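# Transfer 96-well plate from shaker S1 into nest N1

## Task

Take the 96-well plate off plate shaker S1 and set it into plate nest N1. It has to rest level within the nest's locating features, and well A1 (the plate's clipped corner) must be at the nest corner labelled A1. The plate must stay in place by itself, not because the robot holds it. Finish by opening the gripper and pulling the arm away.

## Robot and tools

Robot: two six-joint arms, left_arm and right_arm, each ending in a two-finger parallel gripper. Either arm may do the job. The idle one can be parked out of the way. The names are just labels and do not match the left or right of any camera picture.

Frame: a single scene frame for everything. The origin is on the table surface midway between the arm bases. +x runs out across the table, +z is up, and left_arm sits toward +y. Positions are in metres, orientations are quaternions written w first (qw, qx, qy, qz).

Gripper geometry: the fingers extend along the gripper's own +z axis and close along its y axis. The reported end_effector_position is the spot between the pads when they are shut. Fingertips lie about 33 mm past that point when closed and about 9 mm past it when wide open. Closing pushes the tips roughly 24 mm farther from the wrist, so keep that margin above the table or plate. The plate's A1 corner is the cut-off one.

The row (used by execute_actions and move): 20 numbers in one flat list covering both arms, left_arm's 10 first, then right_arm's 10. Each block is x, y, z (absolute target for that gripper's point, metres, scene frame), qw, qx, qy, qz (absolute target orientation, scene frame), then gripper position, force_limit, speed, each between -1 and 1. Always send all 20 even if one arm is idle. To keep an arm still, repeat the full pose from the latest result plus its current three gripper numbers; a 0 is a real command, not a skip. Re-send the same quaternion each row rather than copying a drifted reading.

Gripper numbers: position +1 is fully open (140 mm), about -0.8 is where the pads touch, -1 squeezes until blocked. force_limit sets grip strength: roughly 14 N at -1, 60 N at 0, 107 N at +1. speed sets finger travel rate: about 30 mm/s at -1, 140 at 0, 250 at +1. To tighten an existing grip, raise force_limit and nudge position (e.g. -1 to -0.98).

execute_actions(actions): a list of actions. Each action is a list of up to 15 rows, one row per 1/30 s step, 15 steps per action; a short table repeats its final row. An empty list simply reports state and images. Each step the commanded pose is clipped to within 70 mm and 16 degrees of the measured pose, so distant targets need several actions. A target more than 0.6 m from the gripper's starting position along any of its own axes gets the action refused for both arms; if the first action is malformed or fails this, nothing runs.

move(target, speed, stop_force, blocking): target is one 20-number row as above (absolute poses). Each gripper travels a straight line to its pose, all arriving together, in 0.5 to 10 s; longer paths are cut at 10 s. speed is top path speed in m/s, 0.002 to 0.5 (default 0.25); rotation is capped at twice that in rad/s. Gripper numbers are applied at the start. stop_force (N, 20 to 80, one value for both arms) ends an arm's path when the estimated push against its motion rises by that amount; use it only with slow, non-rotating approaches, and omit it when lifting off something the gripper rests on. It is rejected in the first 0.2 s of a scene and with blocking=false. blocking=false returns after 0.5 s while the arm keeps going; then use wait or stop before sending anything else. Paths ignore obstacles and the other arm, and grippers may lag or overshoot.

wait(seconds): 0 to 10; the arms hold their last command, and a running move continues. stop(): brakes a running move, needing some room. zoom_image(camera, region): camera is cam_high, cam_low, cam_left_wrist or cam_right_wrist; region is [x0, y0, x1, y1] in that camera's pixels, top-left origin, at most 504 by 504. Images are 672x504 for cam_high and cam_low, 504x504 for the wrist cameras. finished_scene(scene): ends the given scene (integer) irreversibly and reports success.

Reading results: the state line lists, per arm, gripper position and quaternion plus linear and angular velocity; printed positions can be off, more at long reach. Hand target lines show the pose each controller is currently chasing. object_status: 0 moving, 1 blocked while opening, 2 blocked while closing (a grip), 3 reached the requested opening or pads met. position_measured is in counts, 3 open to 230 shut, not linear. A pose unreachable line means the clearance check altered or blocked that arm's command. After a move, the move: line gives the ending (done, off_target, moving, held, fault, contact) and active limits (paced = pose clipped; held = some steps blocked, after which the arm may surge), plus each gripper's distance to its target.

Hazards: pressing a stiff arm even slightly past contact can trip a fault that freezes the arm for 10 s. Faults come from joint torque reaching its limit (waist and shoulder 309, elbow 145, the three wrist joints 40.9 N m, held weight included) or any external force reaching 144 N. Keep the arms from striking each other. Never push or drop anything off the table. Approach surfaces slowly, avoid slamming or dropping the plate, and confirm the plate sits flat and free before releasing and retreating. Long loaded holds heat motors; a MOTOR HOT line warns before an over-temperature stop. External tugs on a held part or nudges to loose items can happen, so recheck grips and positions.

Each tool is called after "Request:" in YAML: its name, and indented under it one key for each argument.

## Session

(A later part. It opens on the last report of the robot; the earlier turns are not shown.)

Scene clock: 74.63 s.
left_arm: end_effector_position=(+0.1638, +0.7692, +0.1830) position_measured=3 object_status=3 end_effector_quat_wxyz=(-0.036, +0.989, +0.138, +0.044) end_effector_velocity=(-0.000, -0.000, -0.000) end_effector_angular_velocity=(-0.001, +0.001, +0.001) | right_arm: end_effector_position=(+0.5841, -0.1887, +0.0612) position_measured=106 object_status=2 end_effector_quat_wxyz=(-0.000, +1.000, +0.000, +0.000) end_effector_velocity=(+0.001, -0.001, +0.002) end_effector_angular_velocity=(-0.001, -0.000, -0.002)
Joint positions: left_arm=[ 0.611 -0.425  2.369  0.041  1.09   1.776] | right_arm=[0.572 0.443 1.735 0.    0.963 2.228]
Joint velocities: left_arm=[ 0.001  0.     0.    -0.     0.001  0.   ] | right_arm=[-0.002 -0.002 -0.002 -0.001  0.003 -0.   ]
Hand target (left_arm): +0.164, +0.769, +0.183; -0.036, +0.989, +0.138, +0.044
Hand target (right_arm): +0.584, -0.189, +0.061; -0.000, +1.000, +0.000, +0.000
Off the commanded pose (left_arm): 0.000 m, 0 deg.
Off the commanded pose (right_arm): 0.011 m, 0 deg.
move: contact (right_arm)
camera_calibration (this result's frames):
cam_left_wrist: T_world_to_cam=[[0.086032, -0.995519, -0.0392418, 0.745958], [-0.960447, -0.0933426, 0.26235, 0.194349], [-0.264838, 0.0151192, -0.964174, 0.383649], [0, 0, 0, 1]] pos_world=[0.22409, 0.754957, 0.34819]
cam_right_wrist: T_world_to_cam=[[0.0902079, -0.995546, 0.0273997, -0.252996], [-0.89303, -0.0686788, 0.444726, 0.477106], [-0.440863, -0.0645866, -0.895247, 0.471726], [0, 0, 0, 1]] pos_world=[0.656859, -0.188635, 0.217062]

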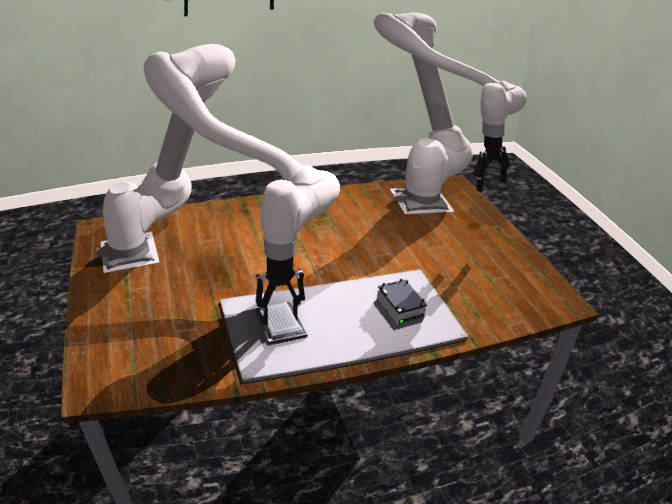

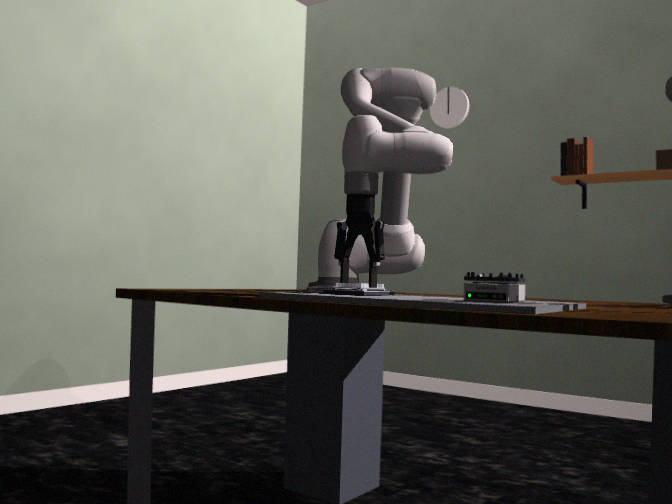

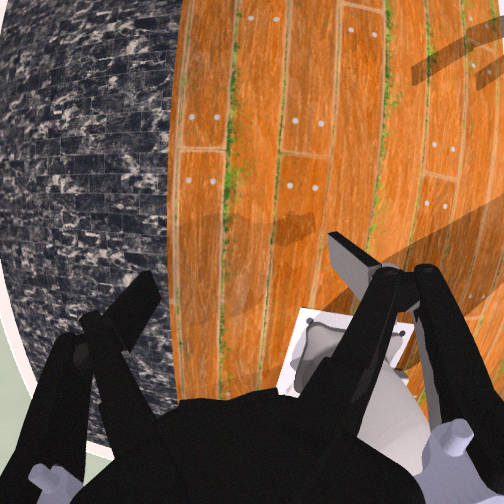

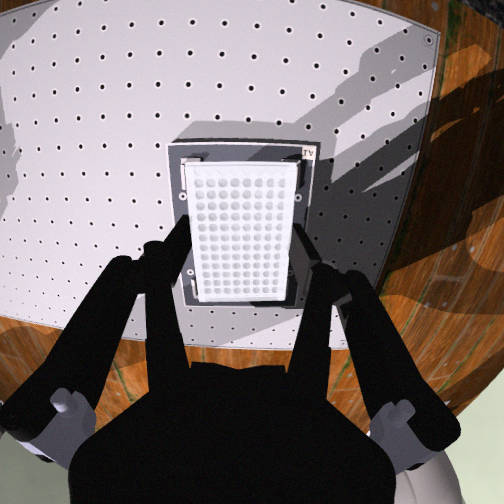

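Request:
move:
  target: [0.1638,0.7692,0.183,-0.036,0.989,0.138,0.044,1,0,0,0.5835,-0.1897,0.065,0,1,0,0,-1,-0.3,-0.5]
  speed: 0.02

Request:
move:
  target: [0.1638,0.7692,0.183,-0.036,0.989,0.138,0.044,1,0,0,0.5835,-0.1897,0.05,0,1,0,0,-1,-0.3,-0.5]
  speed: 0.008
  stop_force: 20

Request:
zoom_image:
  camera: "cam_right_wrist"
  region: [160, 130, 330, 320]

Request:
zoom_image:
  camera: "cam_high"
  region: [240, 280, 330, 355]

Scene clock: 80.83 s.
left_arm: end_effector_position=(+0.1638, +0.7692, +0.1830) position_measured=3 object_status=3 end_effector_quat_wxyz=(-0.036, +0.989, +0.138, +0.044) end_effector_velocity=(-0.000, +0.000, -0.000) end_effector_angular_velocity=(+0.002, +0.001, -0.003) | right_arm: end_effector_position=(+0.5835, -0.1897, +0.0650) position_measured=106 object_status=2 end_effector_quat_wxyz=(+0.000, +1.000, -0.000, -0.000) end_effector_velocity=(-0.001, +0.001, -0.000) end_effector_angular_velocity=(-0.000, +0.001, +0.001)
Joint positions: left_arm=[ 0.611 -0.425  2.369  0.041  1.09   1.776] | right_arm=[ 0.571  0.438  1.734 -0.     0.969  2.227]
Joint velocities: left_arm=[-0.    -0.     0.     0.002 -0.     0.002] | right_arm=[0.002 0.    0.    0.    0.    0.   ]
Hand target (left_arm): +0.164, +0.769, +0.183; -0.036, +0.989, +0.138, +0.044
Hand target (right_arm): +0.583, -0.190, +0.065; +0.000, +1.000, -0.000, +0.000
Off the commanded pose (left_arm): 0.000 m, 0 deg.
Off the commanded pose (right_arm): 0.000 m, 0 deg.
move: done
camera_calibration (this result's frames):
cam_left_wrist: T_world_to_cam=[[0.0860318, -0.995519, -0.0392418, 0.745958], [-0.960448, -0.0933424, 0.26235, 0.194349], [-0.264838, 0.0151192, -0.964174, 0.383649], [0, 0, 0, 1]] pos_world=[0.22409, 0.754956, 0.34819]
cam_right_wrist: T_world_to_cam=[[0.0901851, -0.995542, 0.027603, -0.254051], [-0.892921, -0.0685514, 0.444964, 0.474768], [-0.441088, -0.0647764, -0.895123, 0.474899], [0, 0, 0, 1]] pos_world=[0.656314, -0.18961, 0.220851]

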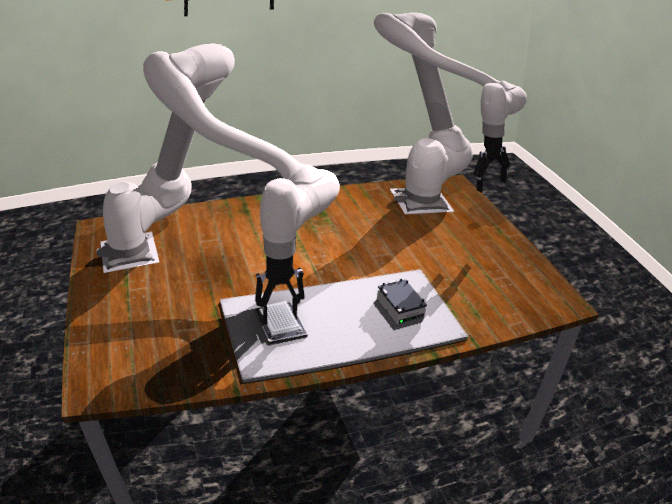

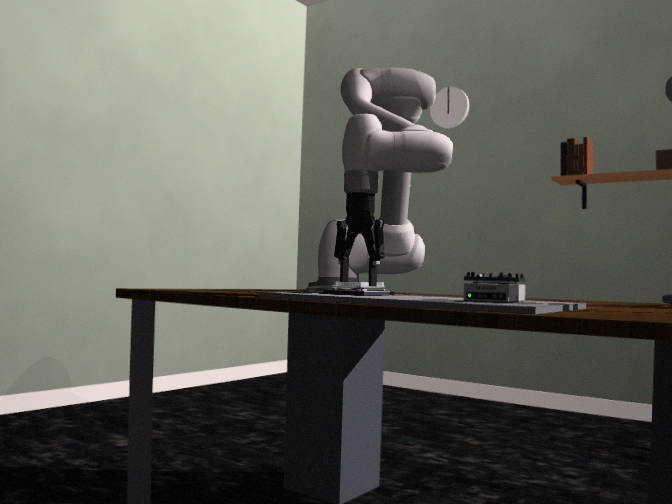

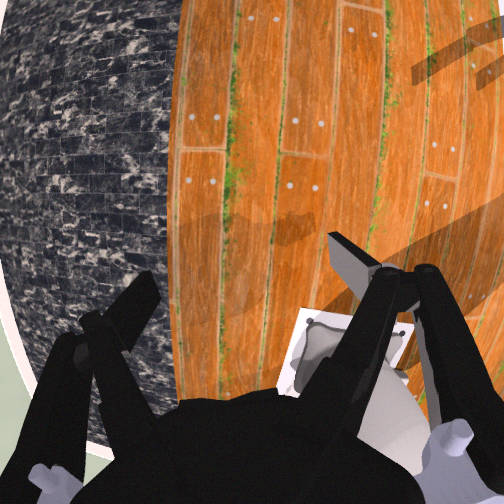

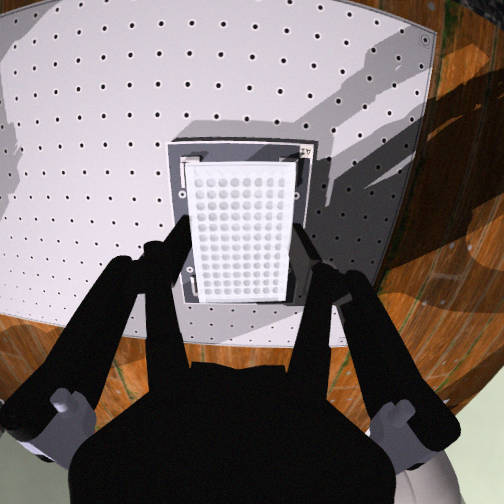

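Scene clock: 81.53 s.
left_arm: end_effector_position=(+0.1638, +0.7692, +0.1830) position_measured=3 object_status=3 end_effector_quat_wxyz=(-0.036, +0.989, +0.138, +0.044) end_effector_velocity=(+0.000, +0.000, +0.000) end_effector_angular_velocity=(+0.000, -0.001, +0.002) | right_arm: end_effector_position=(+0.5834, -0.1897, +0.0620) position_measured=106 object_status=2 end_effector_quat_wxyz=(+0.000, +1.000, +0.000, -0.000) end_effector_velocity=(-0.000, +0.001, +0.002) end_effector_angular_velocity=(+0.001, -0.001, +0.002)
Joint positions: left_arm=[ 0.611 -0.425  2.369  0.041  1.09   1.776] | right_arm=[ 0.571  0.441  1.737 -0.     0.964  2.227]
Joint velocities: left_arm=[-0.    -0.001 -0.     0.    -0.    -0.003] | right_arm=[ 0.001 -0.002 -0.002  0.     0.003 -0.   ]
Hand target (left_arm): +0.164, +0.769, +0.183; -0.036, +0.989, +0.138, +0.044
Hand target (right_arm): +0.583, -0.190, +0.062; +0.000, +1.000, +0.000, -0.000
Off the commanded pose (left_arm): 0.000 m, 0 deg.
Off the commanded pose (right_arm): 0.012 m, 0 deg.
move: contact (right_arm)
camera_calibration (this result's frames):
cam_left_wrist: T_world_to_cam=[[0.0860318, -0.995519, -0.039242, 0.745959], [-0.960448, -0.0933424, 0.26235, 0.194349], [-0.264838, 0.0151194, -0.964174, 0.383649], [0, 0, 0, 1]] pos_world=[0.22409, 0.754957, 0.34819]
cam_right_wrist: T_world_to_cam=[[0.0902012, -0.995539, 0.0276889, -0.254016], [-0.892867, -0.0685198, 0.445076, 0.47603], [-0.441193, -0.064869, -0.895065, 0.472222], [0, 0, 0, 1]] pos_world=[0.656286, -0.189633, 0.217833]

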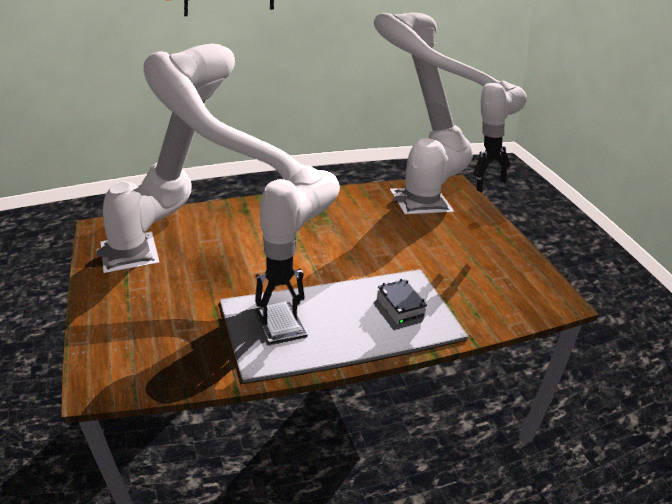

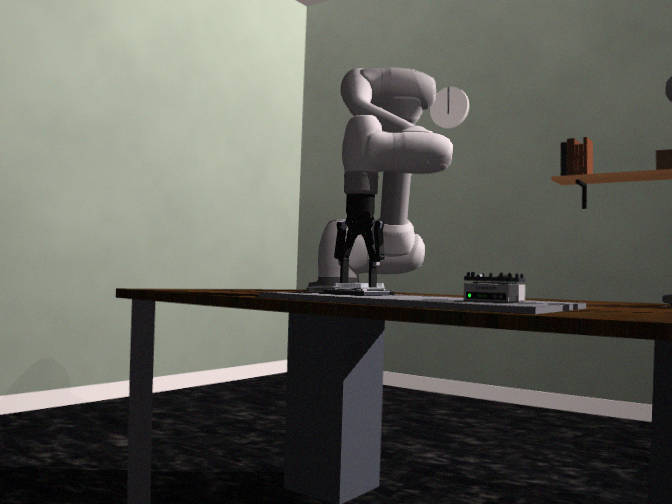

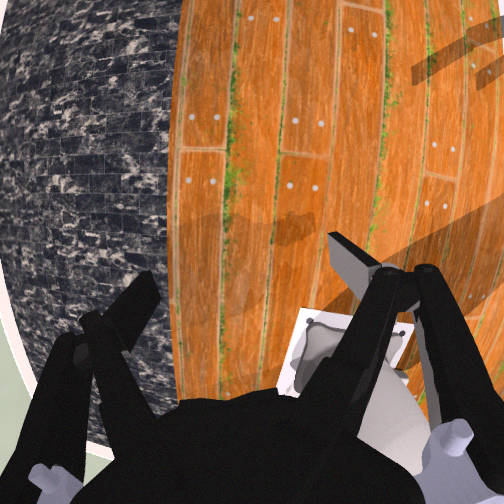

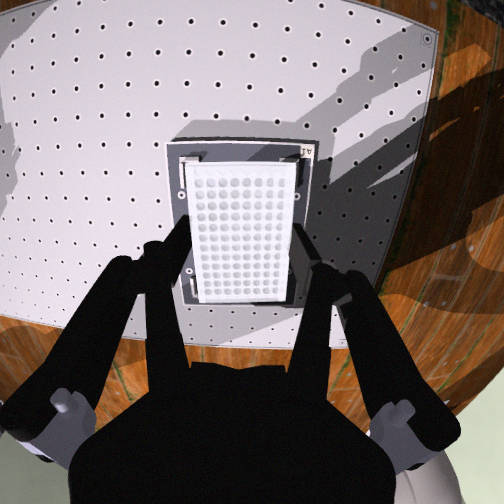

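Region (160, 130, 330, 320) of cam_right_wrist's 504x504 image, scaled by 2.653, with more detail than that image has; it fills the left 451 columns of this view, and the rest is white.

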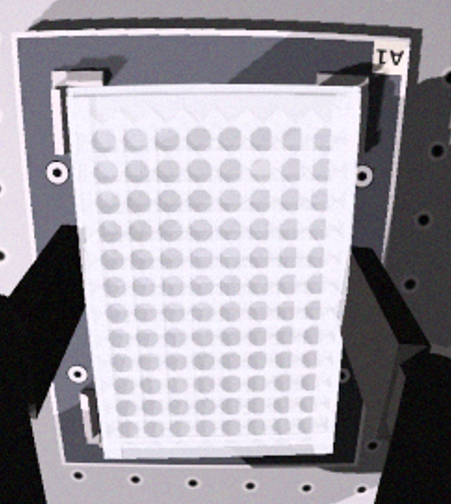

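Region (240, 280, 330, 355) of cam_high's 672x504 image, scaled by 5.600, with more detail than that image has.

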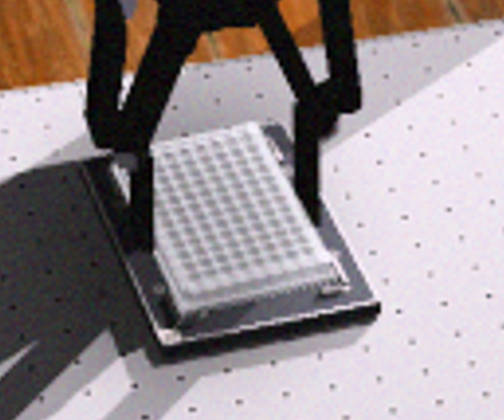

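Request:
move:
  target: [0.1638,0.7692,0.183,-0.036,0.989,0.138,0.044,1,0,0,0.5846,-0.1893,0.065,0,1,0,0,-1,-0.3,-0.5]
  speed: 0.02

Request:
move:
  target: [0.1638,0.7692,0.183,-0.036,0.989,0.138,0.044,1,0,0,0.5846,-0.1893,0.05,0,1,0,0,-1,-0.3,-0.5]
  speed: 0.008
  stop_force: 30

Request:
zoom_image:
  camera: "cam_high"
  region: [240, 280, 330, 355]

Request:
zoom_image:
  camera: "cam_low"
  region: [310, 260, 410, 310]

Scene clock: 87.10 s.
left_arm: end_effector_position=(+0.1638, +0.7692, +0.1830) position_measured=3 object_status=3 end_effector_quat_wxyz=(-0.036, +0.989, +0.138, +0.044) end_effector_velocity=(-0.000, -0.000, -0.000) end_effector_angular_velocity=(-0.001, +0.001, +0.000) | right_arm: end_effector_position=(+0.5846, -0.1893, +0.0650) position_measured=106 object_status=2 end_effector_quat_wxyz=(+0.000, +1.000, +0.000, +0.000) end_effector_velocity=(-0.000, +0.001, -0.000) end_effector_angular_velocity=(+0.001, +0.001, -0.000)
Joint positions: left_arm=[ 0.611 -0.425  2.369  0.041  1.09   1.776] | right_arm=[ 0.571  0.44   1.732 -0.     0.97   2.227]
Joint velocities: left_arm=[-0.     0.     0.    -0.001  0.001  0.   ] | right_arm=[ 0.001  0.    -0.     0.001  0.     0.   ]
Hand target (left_arm): +0.164, +0.769, +0.183; -0.036, +0.989, +0.138, +0.044
Hand target (right_arm): +0.585, -0.189, +0.065; +0.000, +1.000, -0.000, +0.000
Off the commanded pose (left_arm): 0.000 m, 0 deg.
Off the commanded pose (right_arm): 0.000 m, 0 deg.
move: done
camera_calibration (this result's frames):
cam_left_wrist: T_world_to_cam=[[0.0860317, -0.995519, -0.0392419, 0.745959], [-0.960448, -0.0933423, 0.262351, 0.194348], [-0.264838, 0.0151194, -0.964174, 0.383649], [0, 0, 0, 1]] pos_world=[0.22409, 0.754956, 0.34819]
cam_right_wrist: T_world_to_cam=[[0.0901861, -0.995542, 0.0276013, -0.253761], [-0.892936, -0.0685553, 0.444933, 0.475795], [-0.441058, -0.064773, -0.895138, 0.475407], [0, 0, 0, 1]] pos_world=[0.657422, -0.189218, 0.220862]

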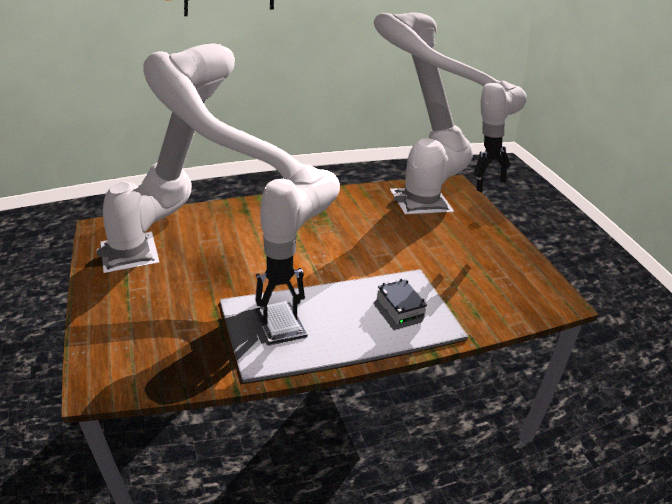

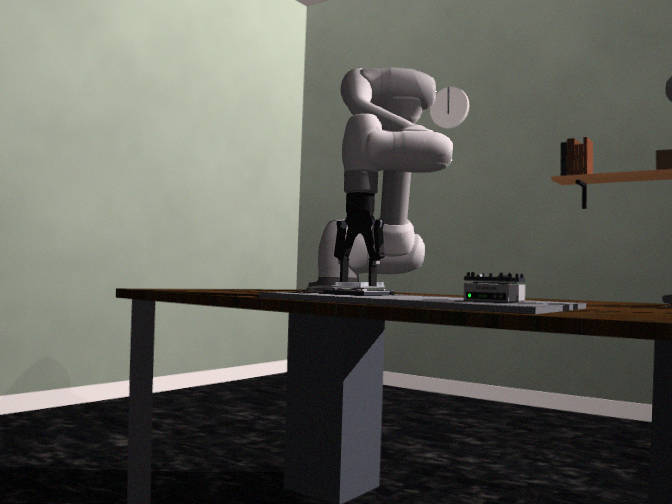

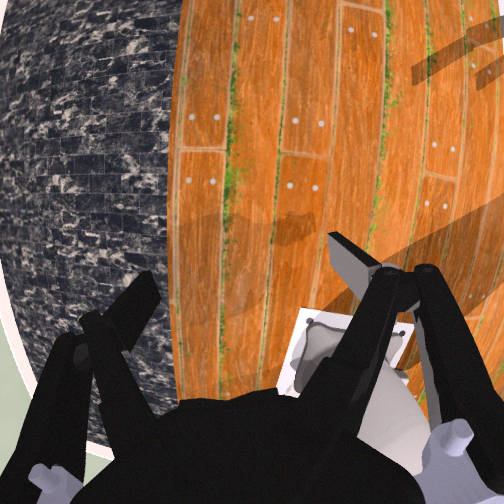

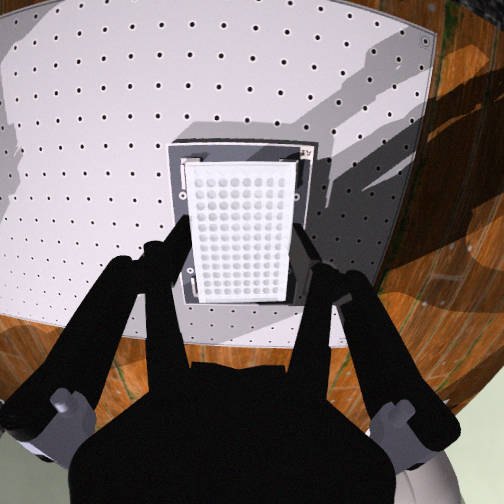

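Scene clock: 87.97 s.
left_arm: end_effector_position=(+0.1638, +0.7692, +0.1830) position_measured=3 object_status=3 end_effector_quat_wxyz=(-0.036, +0.989, +0.138, +0.044) end_effector_velocity=(-0.000, +0.000, -0.000) end_effector_angular_velocity=(-0.000, +0.002, -0.001) | right_arm: end_effector_position=(+0.5848, -0.1892, +0.0607) position_measured=106 object_status=2 end_effector_quat_wxyz=(-0.000, +1.000, +0.000, +0.000) end_effector_velocity=(-0.001, -0.000, +0.002) end_effector_angular_velocity=(-0.001, +0.002, -0.000)
Joint positions: left_arm=[ 0.611 -0.425  2.369  0.041  1.09   1.776] | right_arm=[ 0.57   0.444  1.735 -0.     0.962  2.227]
Joint velocities: left_arm=[0.    0.001 0.    0.001 0.001 0.001] | right_arm=[ 0.    -0.002 -0.002  0.001  0.006 -0.   ]
Hand target (left_arm): +0.164, +0.769, +0.183; -0.036, +0.989, +0.138, +0.044
Hand target (right_arm): +0.585, -0.189, +0.061; -0.000, +1.000, +0.000, +0.000
Off the commanded pose (left_arm): 0.000 m, 0 deg.
Off the commanded pose (right_arm): 0.011 m, 0 deg.
move: contact (right_arm)
camera_calibration (this result's frames):
cam_left_wrist: T_world_to_cam=[[0.086032, -0.995519, -0.0392419, 0.745958], [-0.960448, -0.0933426, 0.26235, 0.194349], [-0.264838, 0.0151192, -0.964174, 0.383649], [0, 0, 0, 1]] pos_world=[0.22409, 0.754957, 0.34819]
cam_right_wrist: T_world_to_cam=[[0.0901775, -0.99555, 0.0273364, -0.253518], [-0.893109, -0.0686911, 0.444566, 0.477953], [-0.44071, -0.0645042, -0.895329, 0.471513], [0, 0, 0, 1]] pos_world=[0.657526, -0.189144, 0.216608]

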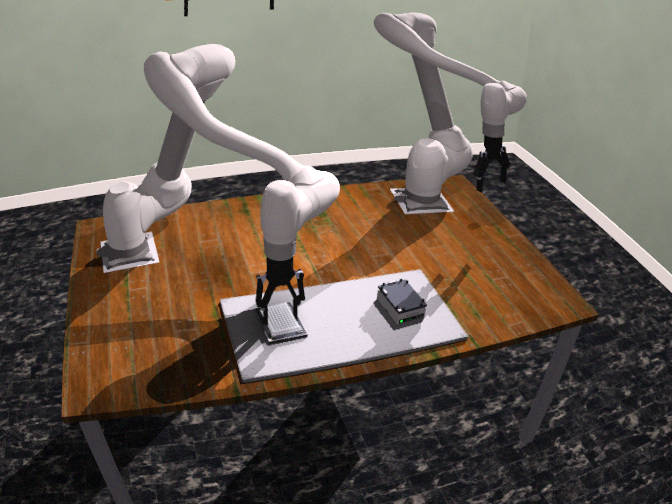

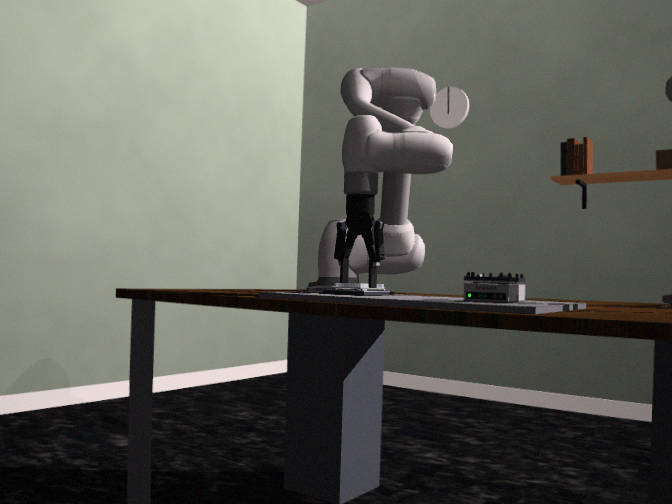

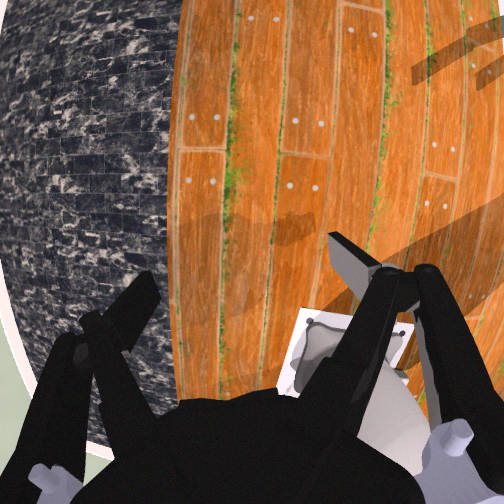

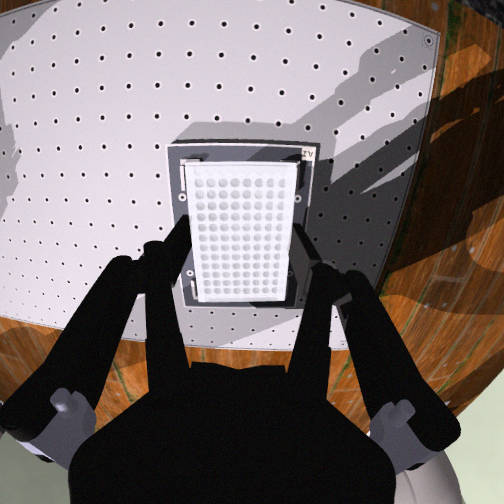

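Region (240, 280, 330, 355) of cam_high's 672x504 image, scaled by 5.600, with more detail than that image has.

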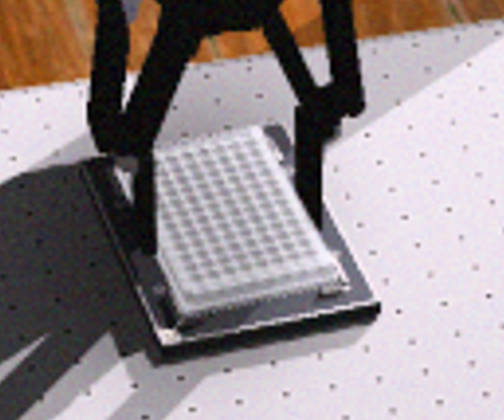

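Region (310, 260, 410, 310) of cam_low's 672x504 image, scaled by 5.040, with more detail than that image has.

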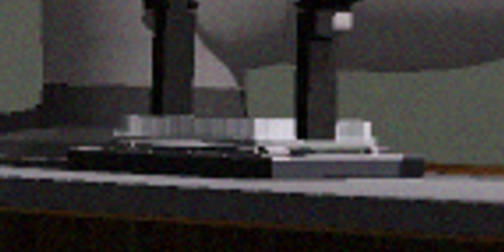

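Request:
move:
  target: [0.1638,0.7692,0.183,-0.036,0.989,0.138,0.044,1,0,0,0.586,-0.1893,0.065,0,1,0,0,-1,-0.3,-0.5]
  speed: 0.02

Request:
move:
  target: [0.1638,0.7692,0.183,-0.036,0.989,0.138,0.044,1,0,0,0.586,-0.1893,0.05,0,1,0,0,-1,-0.3,-0.5]
  speed: 0.008
  stop_force: 30

Request:
zoom_image:
  camera: "cam_right_wrist"
  region: [160, 130, 330, 320]

Scene clock: 91.70 s.
left_arm: end_effector_position=(+0.1638, +0.7692, +0.1830) position_measured=3 object_status=3 end_effector_quat_wxyz=(-0.036, +0.989, +0.138, +0.044) end_effector_velocity=(-0.000, -0.000, -0.000) end_effector_angular_velocity=(-0.001, +0.001, +0.000) | right_arm: end_effector_position=(+0.5860, -0.1893, +0.0650) position_measured=106 object_status=2 end_effector_quat_wxyz=(+0.000, +1.000, -0.000, -0.000) end_effector_velocity=(+0.000, +0.001, +0.000) end_effector_angular_velocity=(+0.001, -0.001, +0.000)
Joint positions: left_arm=[ 0.611 -0.425  2.369  0.041  1.09   1.776] | right_arm=[ 0.569  0.441  1.73  -0.     0.971  2.226]
Joint velocities: left_arm=[ 0.001  0.    -0.    -0.001  0.001  0.001] | right_arm=[ 0.    -0.    -0.     0.    -0.001 -0.   ]
Hand target (left_arm): +0.164, +0.769, +0.183; -0.036, +0.989, +0.138, +0.044
Hand target (right_arm): +0.586, -0.189, +0.065; +0.000, +1.000, -0.000, +0.000
Off the commanded pose (left_arm): 0.000 m, 0 deg.
Off the commanded pose (right_arm): 0.000 m, 0 deg.
move: done
camera_calibration (this result's frames):
cam_left_wrist: T_world_to_cam=[[0.0860318, -0.995519, -0.039242, 0.745959], [-0.960448, -0.0933425, 0.26235, 0.194349], [-0.264838, 0.0151194, -0.964174, 0.383649], [0, 0, 0, 1]] pos_world=[0.22409, 0.754957, 0.34819]
cam_right_wrist: T_world_to_cam=[[0.0901713, -0.995543, 0.027617, -0.25389], [-0.892924, -0.068533, 0.444962, 0.477033], [-0.441086, -0.0647826, -0.895124, 0.476027], [0, 0, 0, 1]] pos_world=[0.658816, -0.189228, 0.220853]

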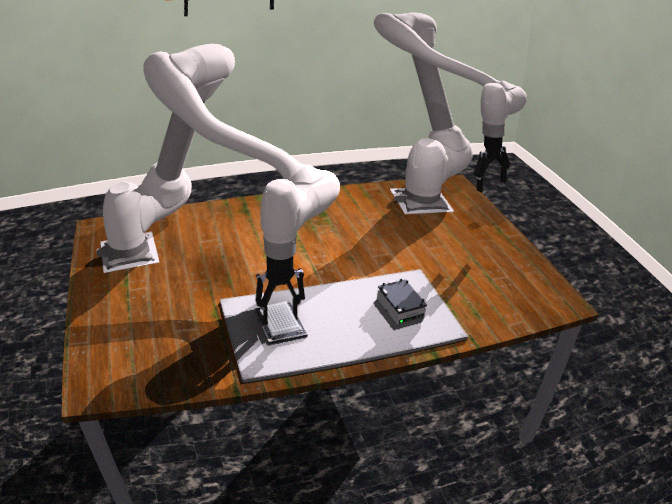

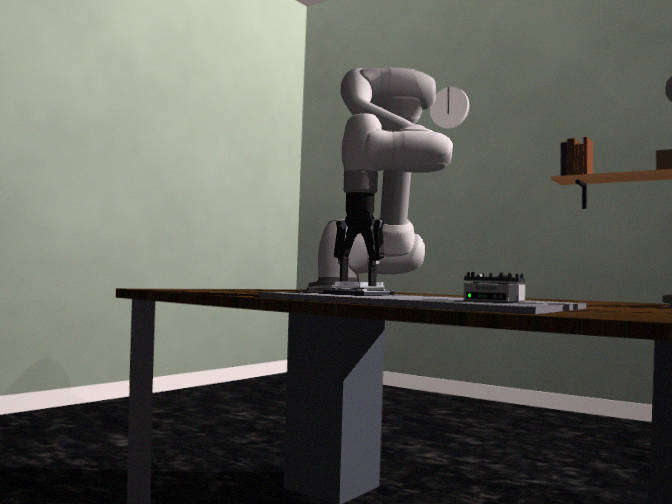

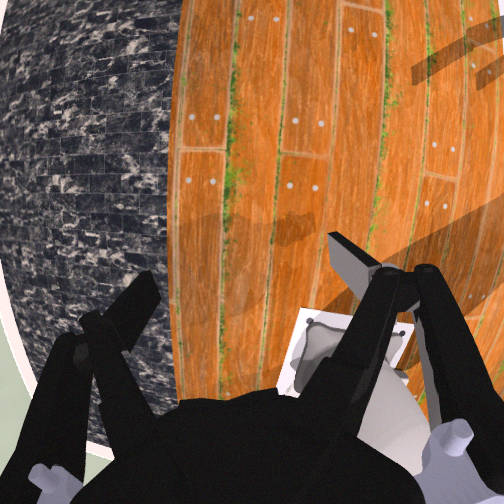

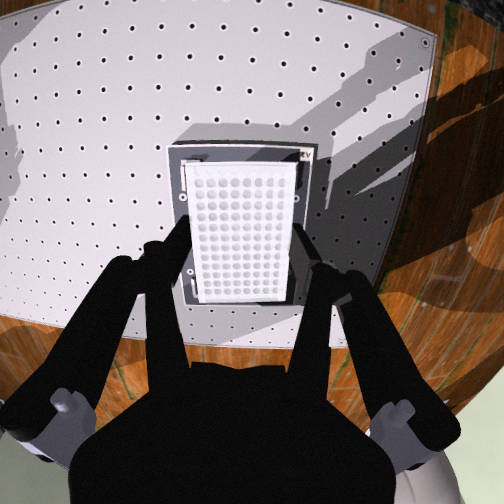

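Scene clock: 92.57 s.
left_arm: end_effector_position=(+0.1638, +0.7692, +0.1830) position_measured=3 object_status=3 end_effector_quat_wxyz=(-0.036, +0.989, +0.138, +0.044) end_effector_velocity=(+0.001, +0.000, +0.000) end_effector_angular_velocity=(+0.001, -0.002, +0.001) | right_arm: end_effector_position=(+0.5861, -0.1892, +0.0607) position_measured=106 object_status=2 end_effector_quat_wxyz=(-0.000, +1.000, -0.000, +0.000) end_effector_velocity=(-0.000, +0.000, +0.002) end_effector_angular_velocity=(+0.000, +0.001, -0.001)
Joint positions: left_arm=[ 0.611 -0.425  2.369  0.041  1.09   1.776] | right_arm=[ 0.569  0.445  1.733 -0.     0.963  2.226]
Joint velocities: left_arm=[-0.    -0.    -0.     0.    -0.002 -0.001] | right_arm=[ 0.    -0.001 -0.002  0.001  0.004  0.   ]
Hand target (left_arm): +0.164, +0.769, +0.183; -0.036, +0.989, +0.138, +0.044
Hand target (right_arm): +0.586, -0.189, +0.061; -0.000, +1.000, -0.000, +0.000
Off the commanded pose (left_arm): 0.000 m, 0 deg.
Off the commanded pose (right_arm): 0.011 m, 0 deg.
move: contact (right_arm)
camera_calibration (this result's frames):
cam_left_wrist: T_world_to_cam=[[0.0860319, -0.995519, -0.0392418, 0.745958], [-0.960448, -0.0933425, 0.26235, 0.194349], [-0.264838, 0.0151191, -0.964174, 0.383649], [0, 0, 0, 1]] pos_world=[0.22409, 0.754956, 0.34819]
cam_right_wrist: T_world_to_cam=[[0.0901657, -0.99555, 0.0273861, -0.253662], [-0.89307, -0.0686526, 0.444649, 0.479152], [-0.44079, -0.0645498, -0.895286, 0.472145], [0, 0, 0, 1]] pos_world=[0.658905, -0.189161, 0.216597]

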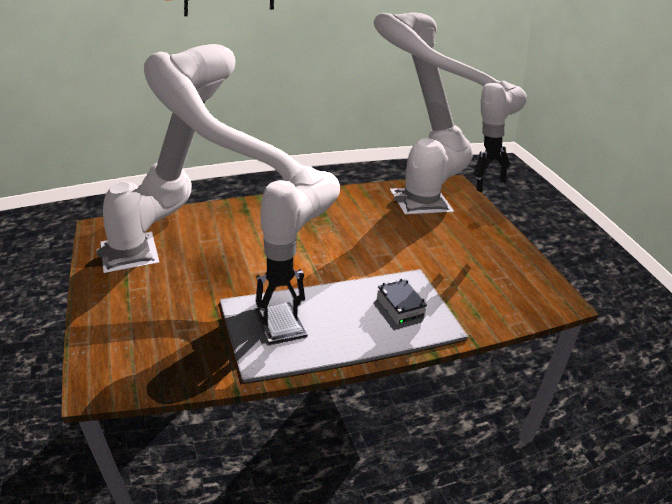

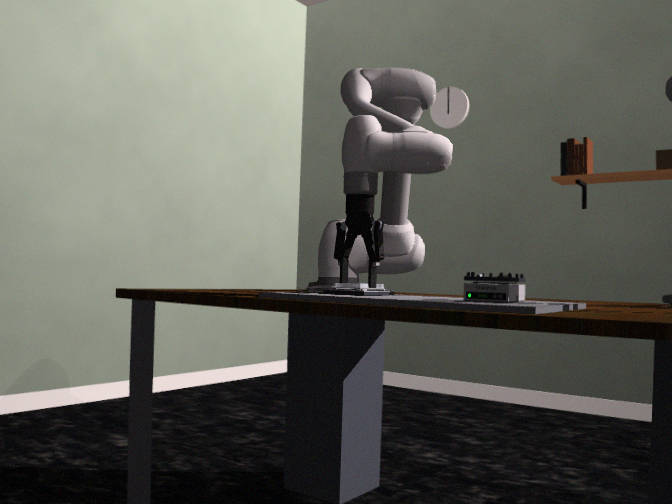

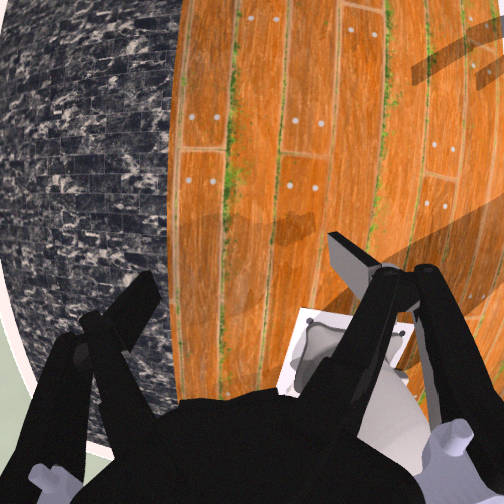

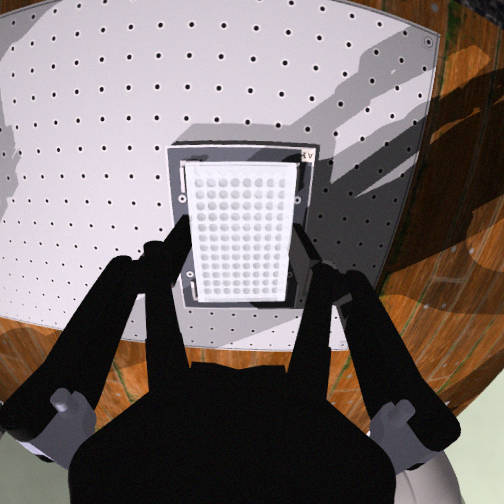

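Region (160, 130, 330, 320) of cam_right_wrist's 504x504 image, scaled by 2.653, with more detail than that image has; it fills the left 451 columns of this view, and the rest is white.

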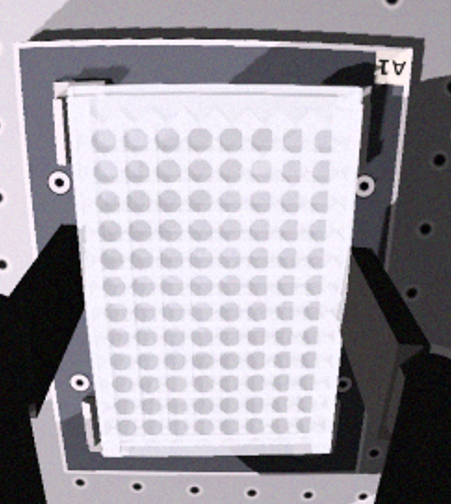

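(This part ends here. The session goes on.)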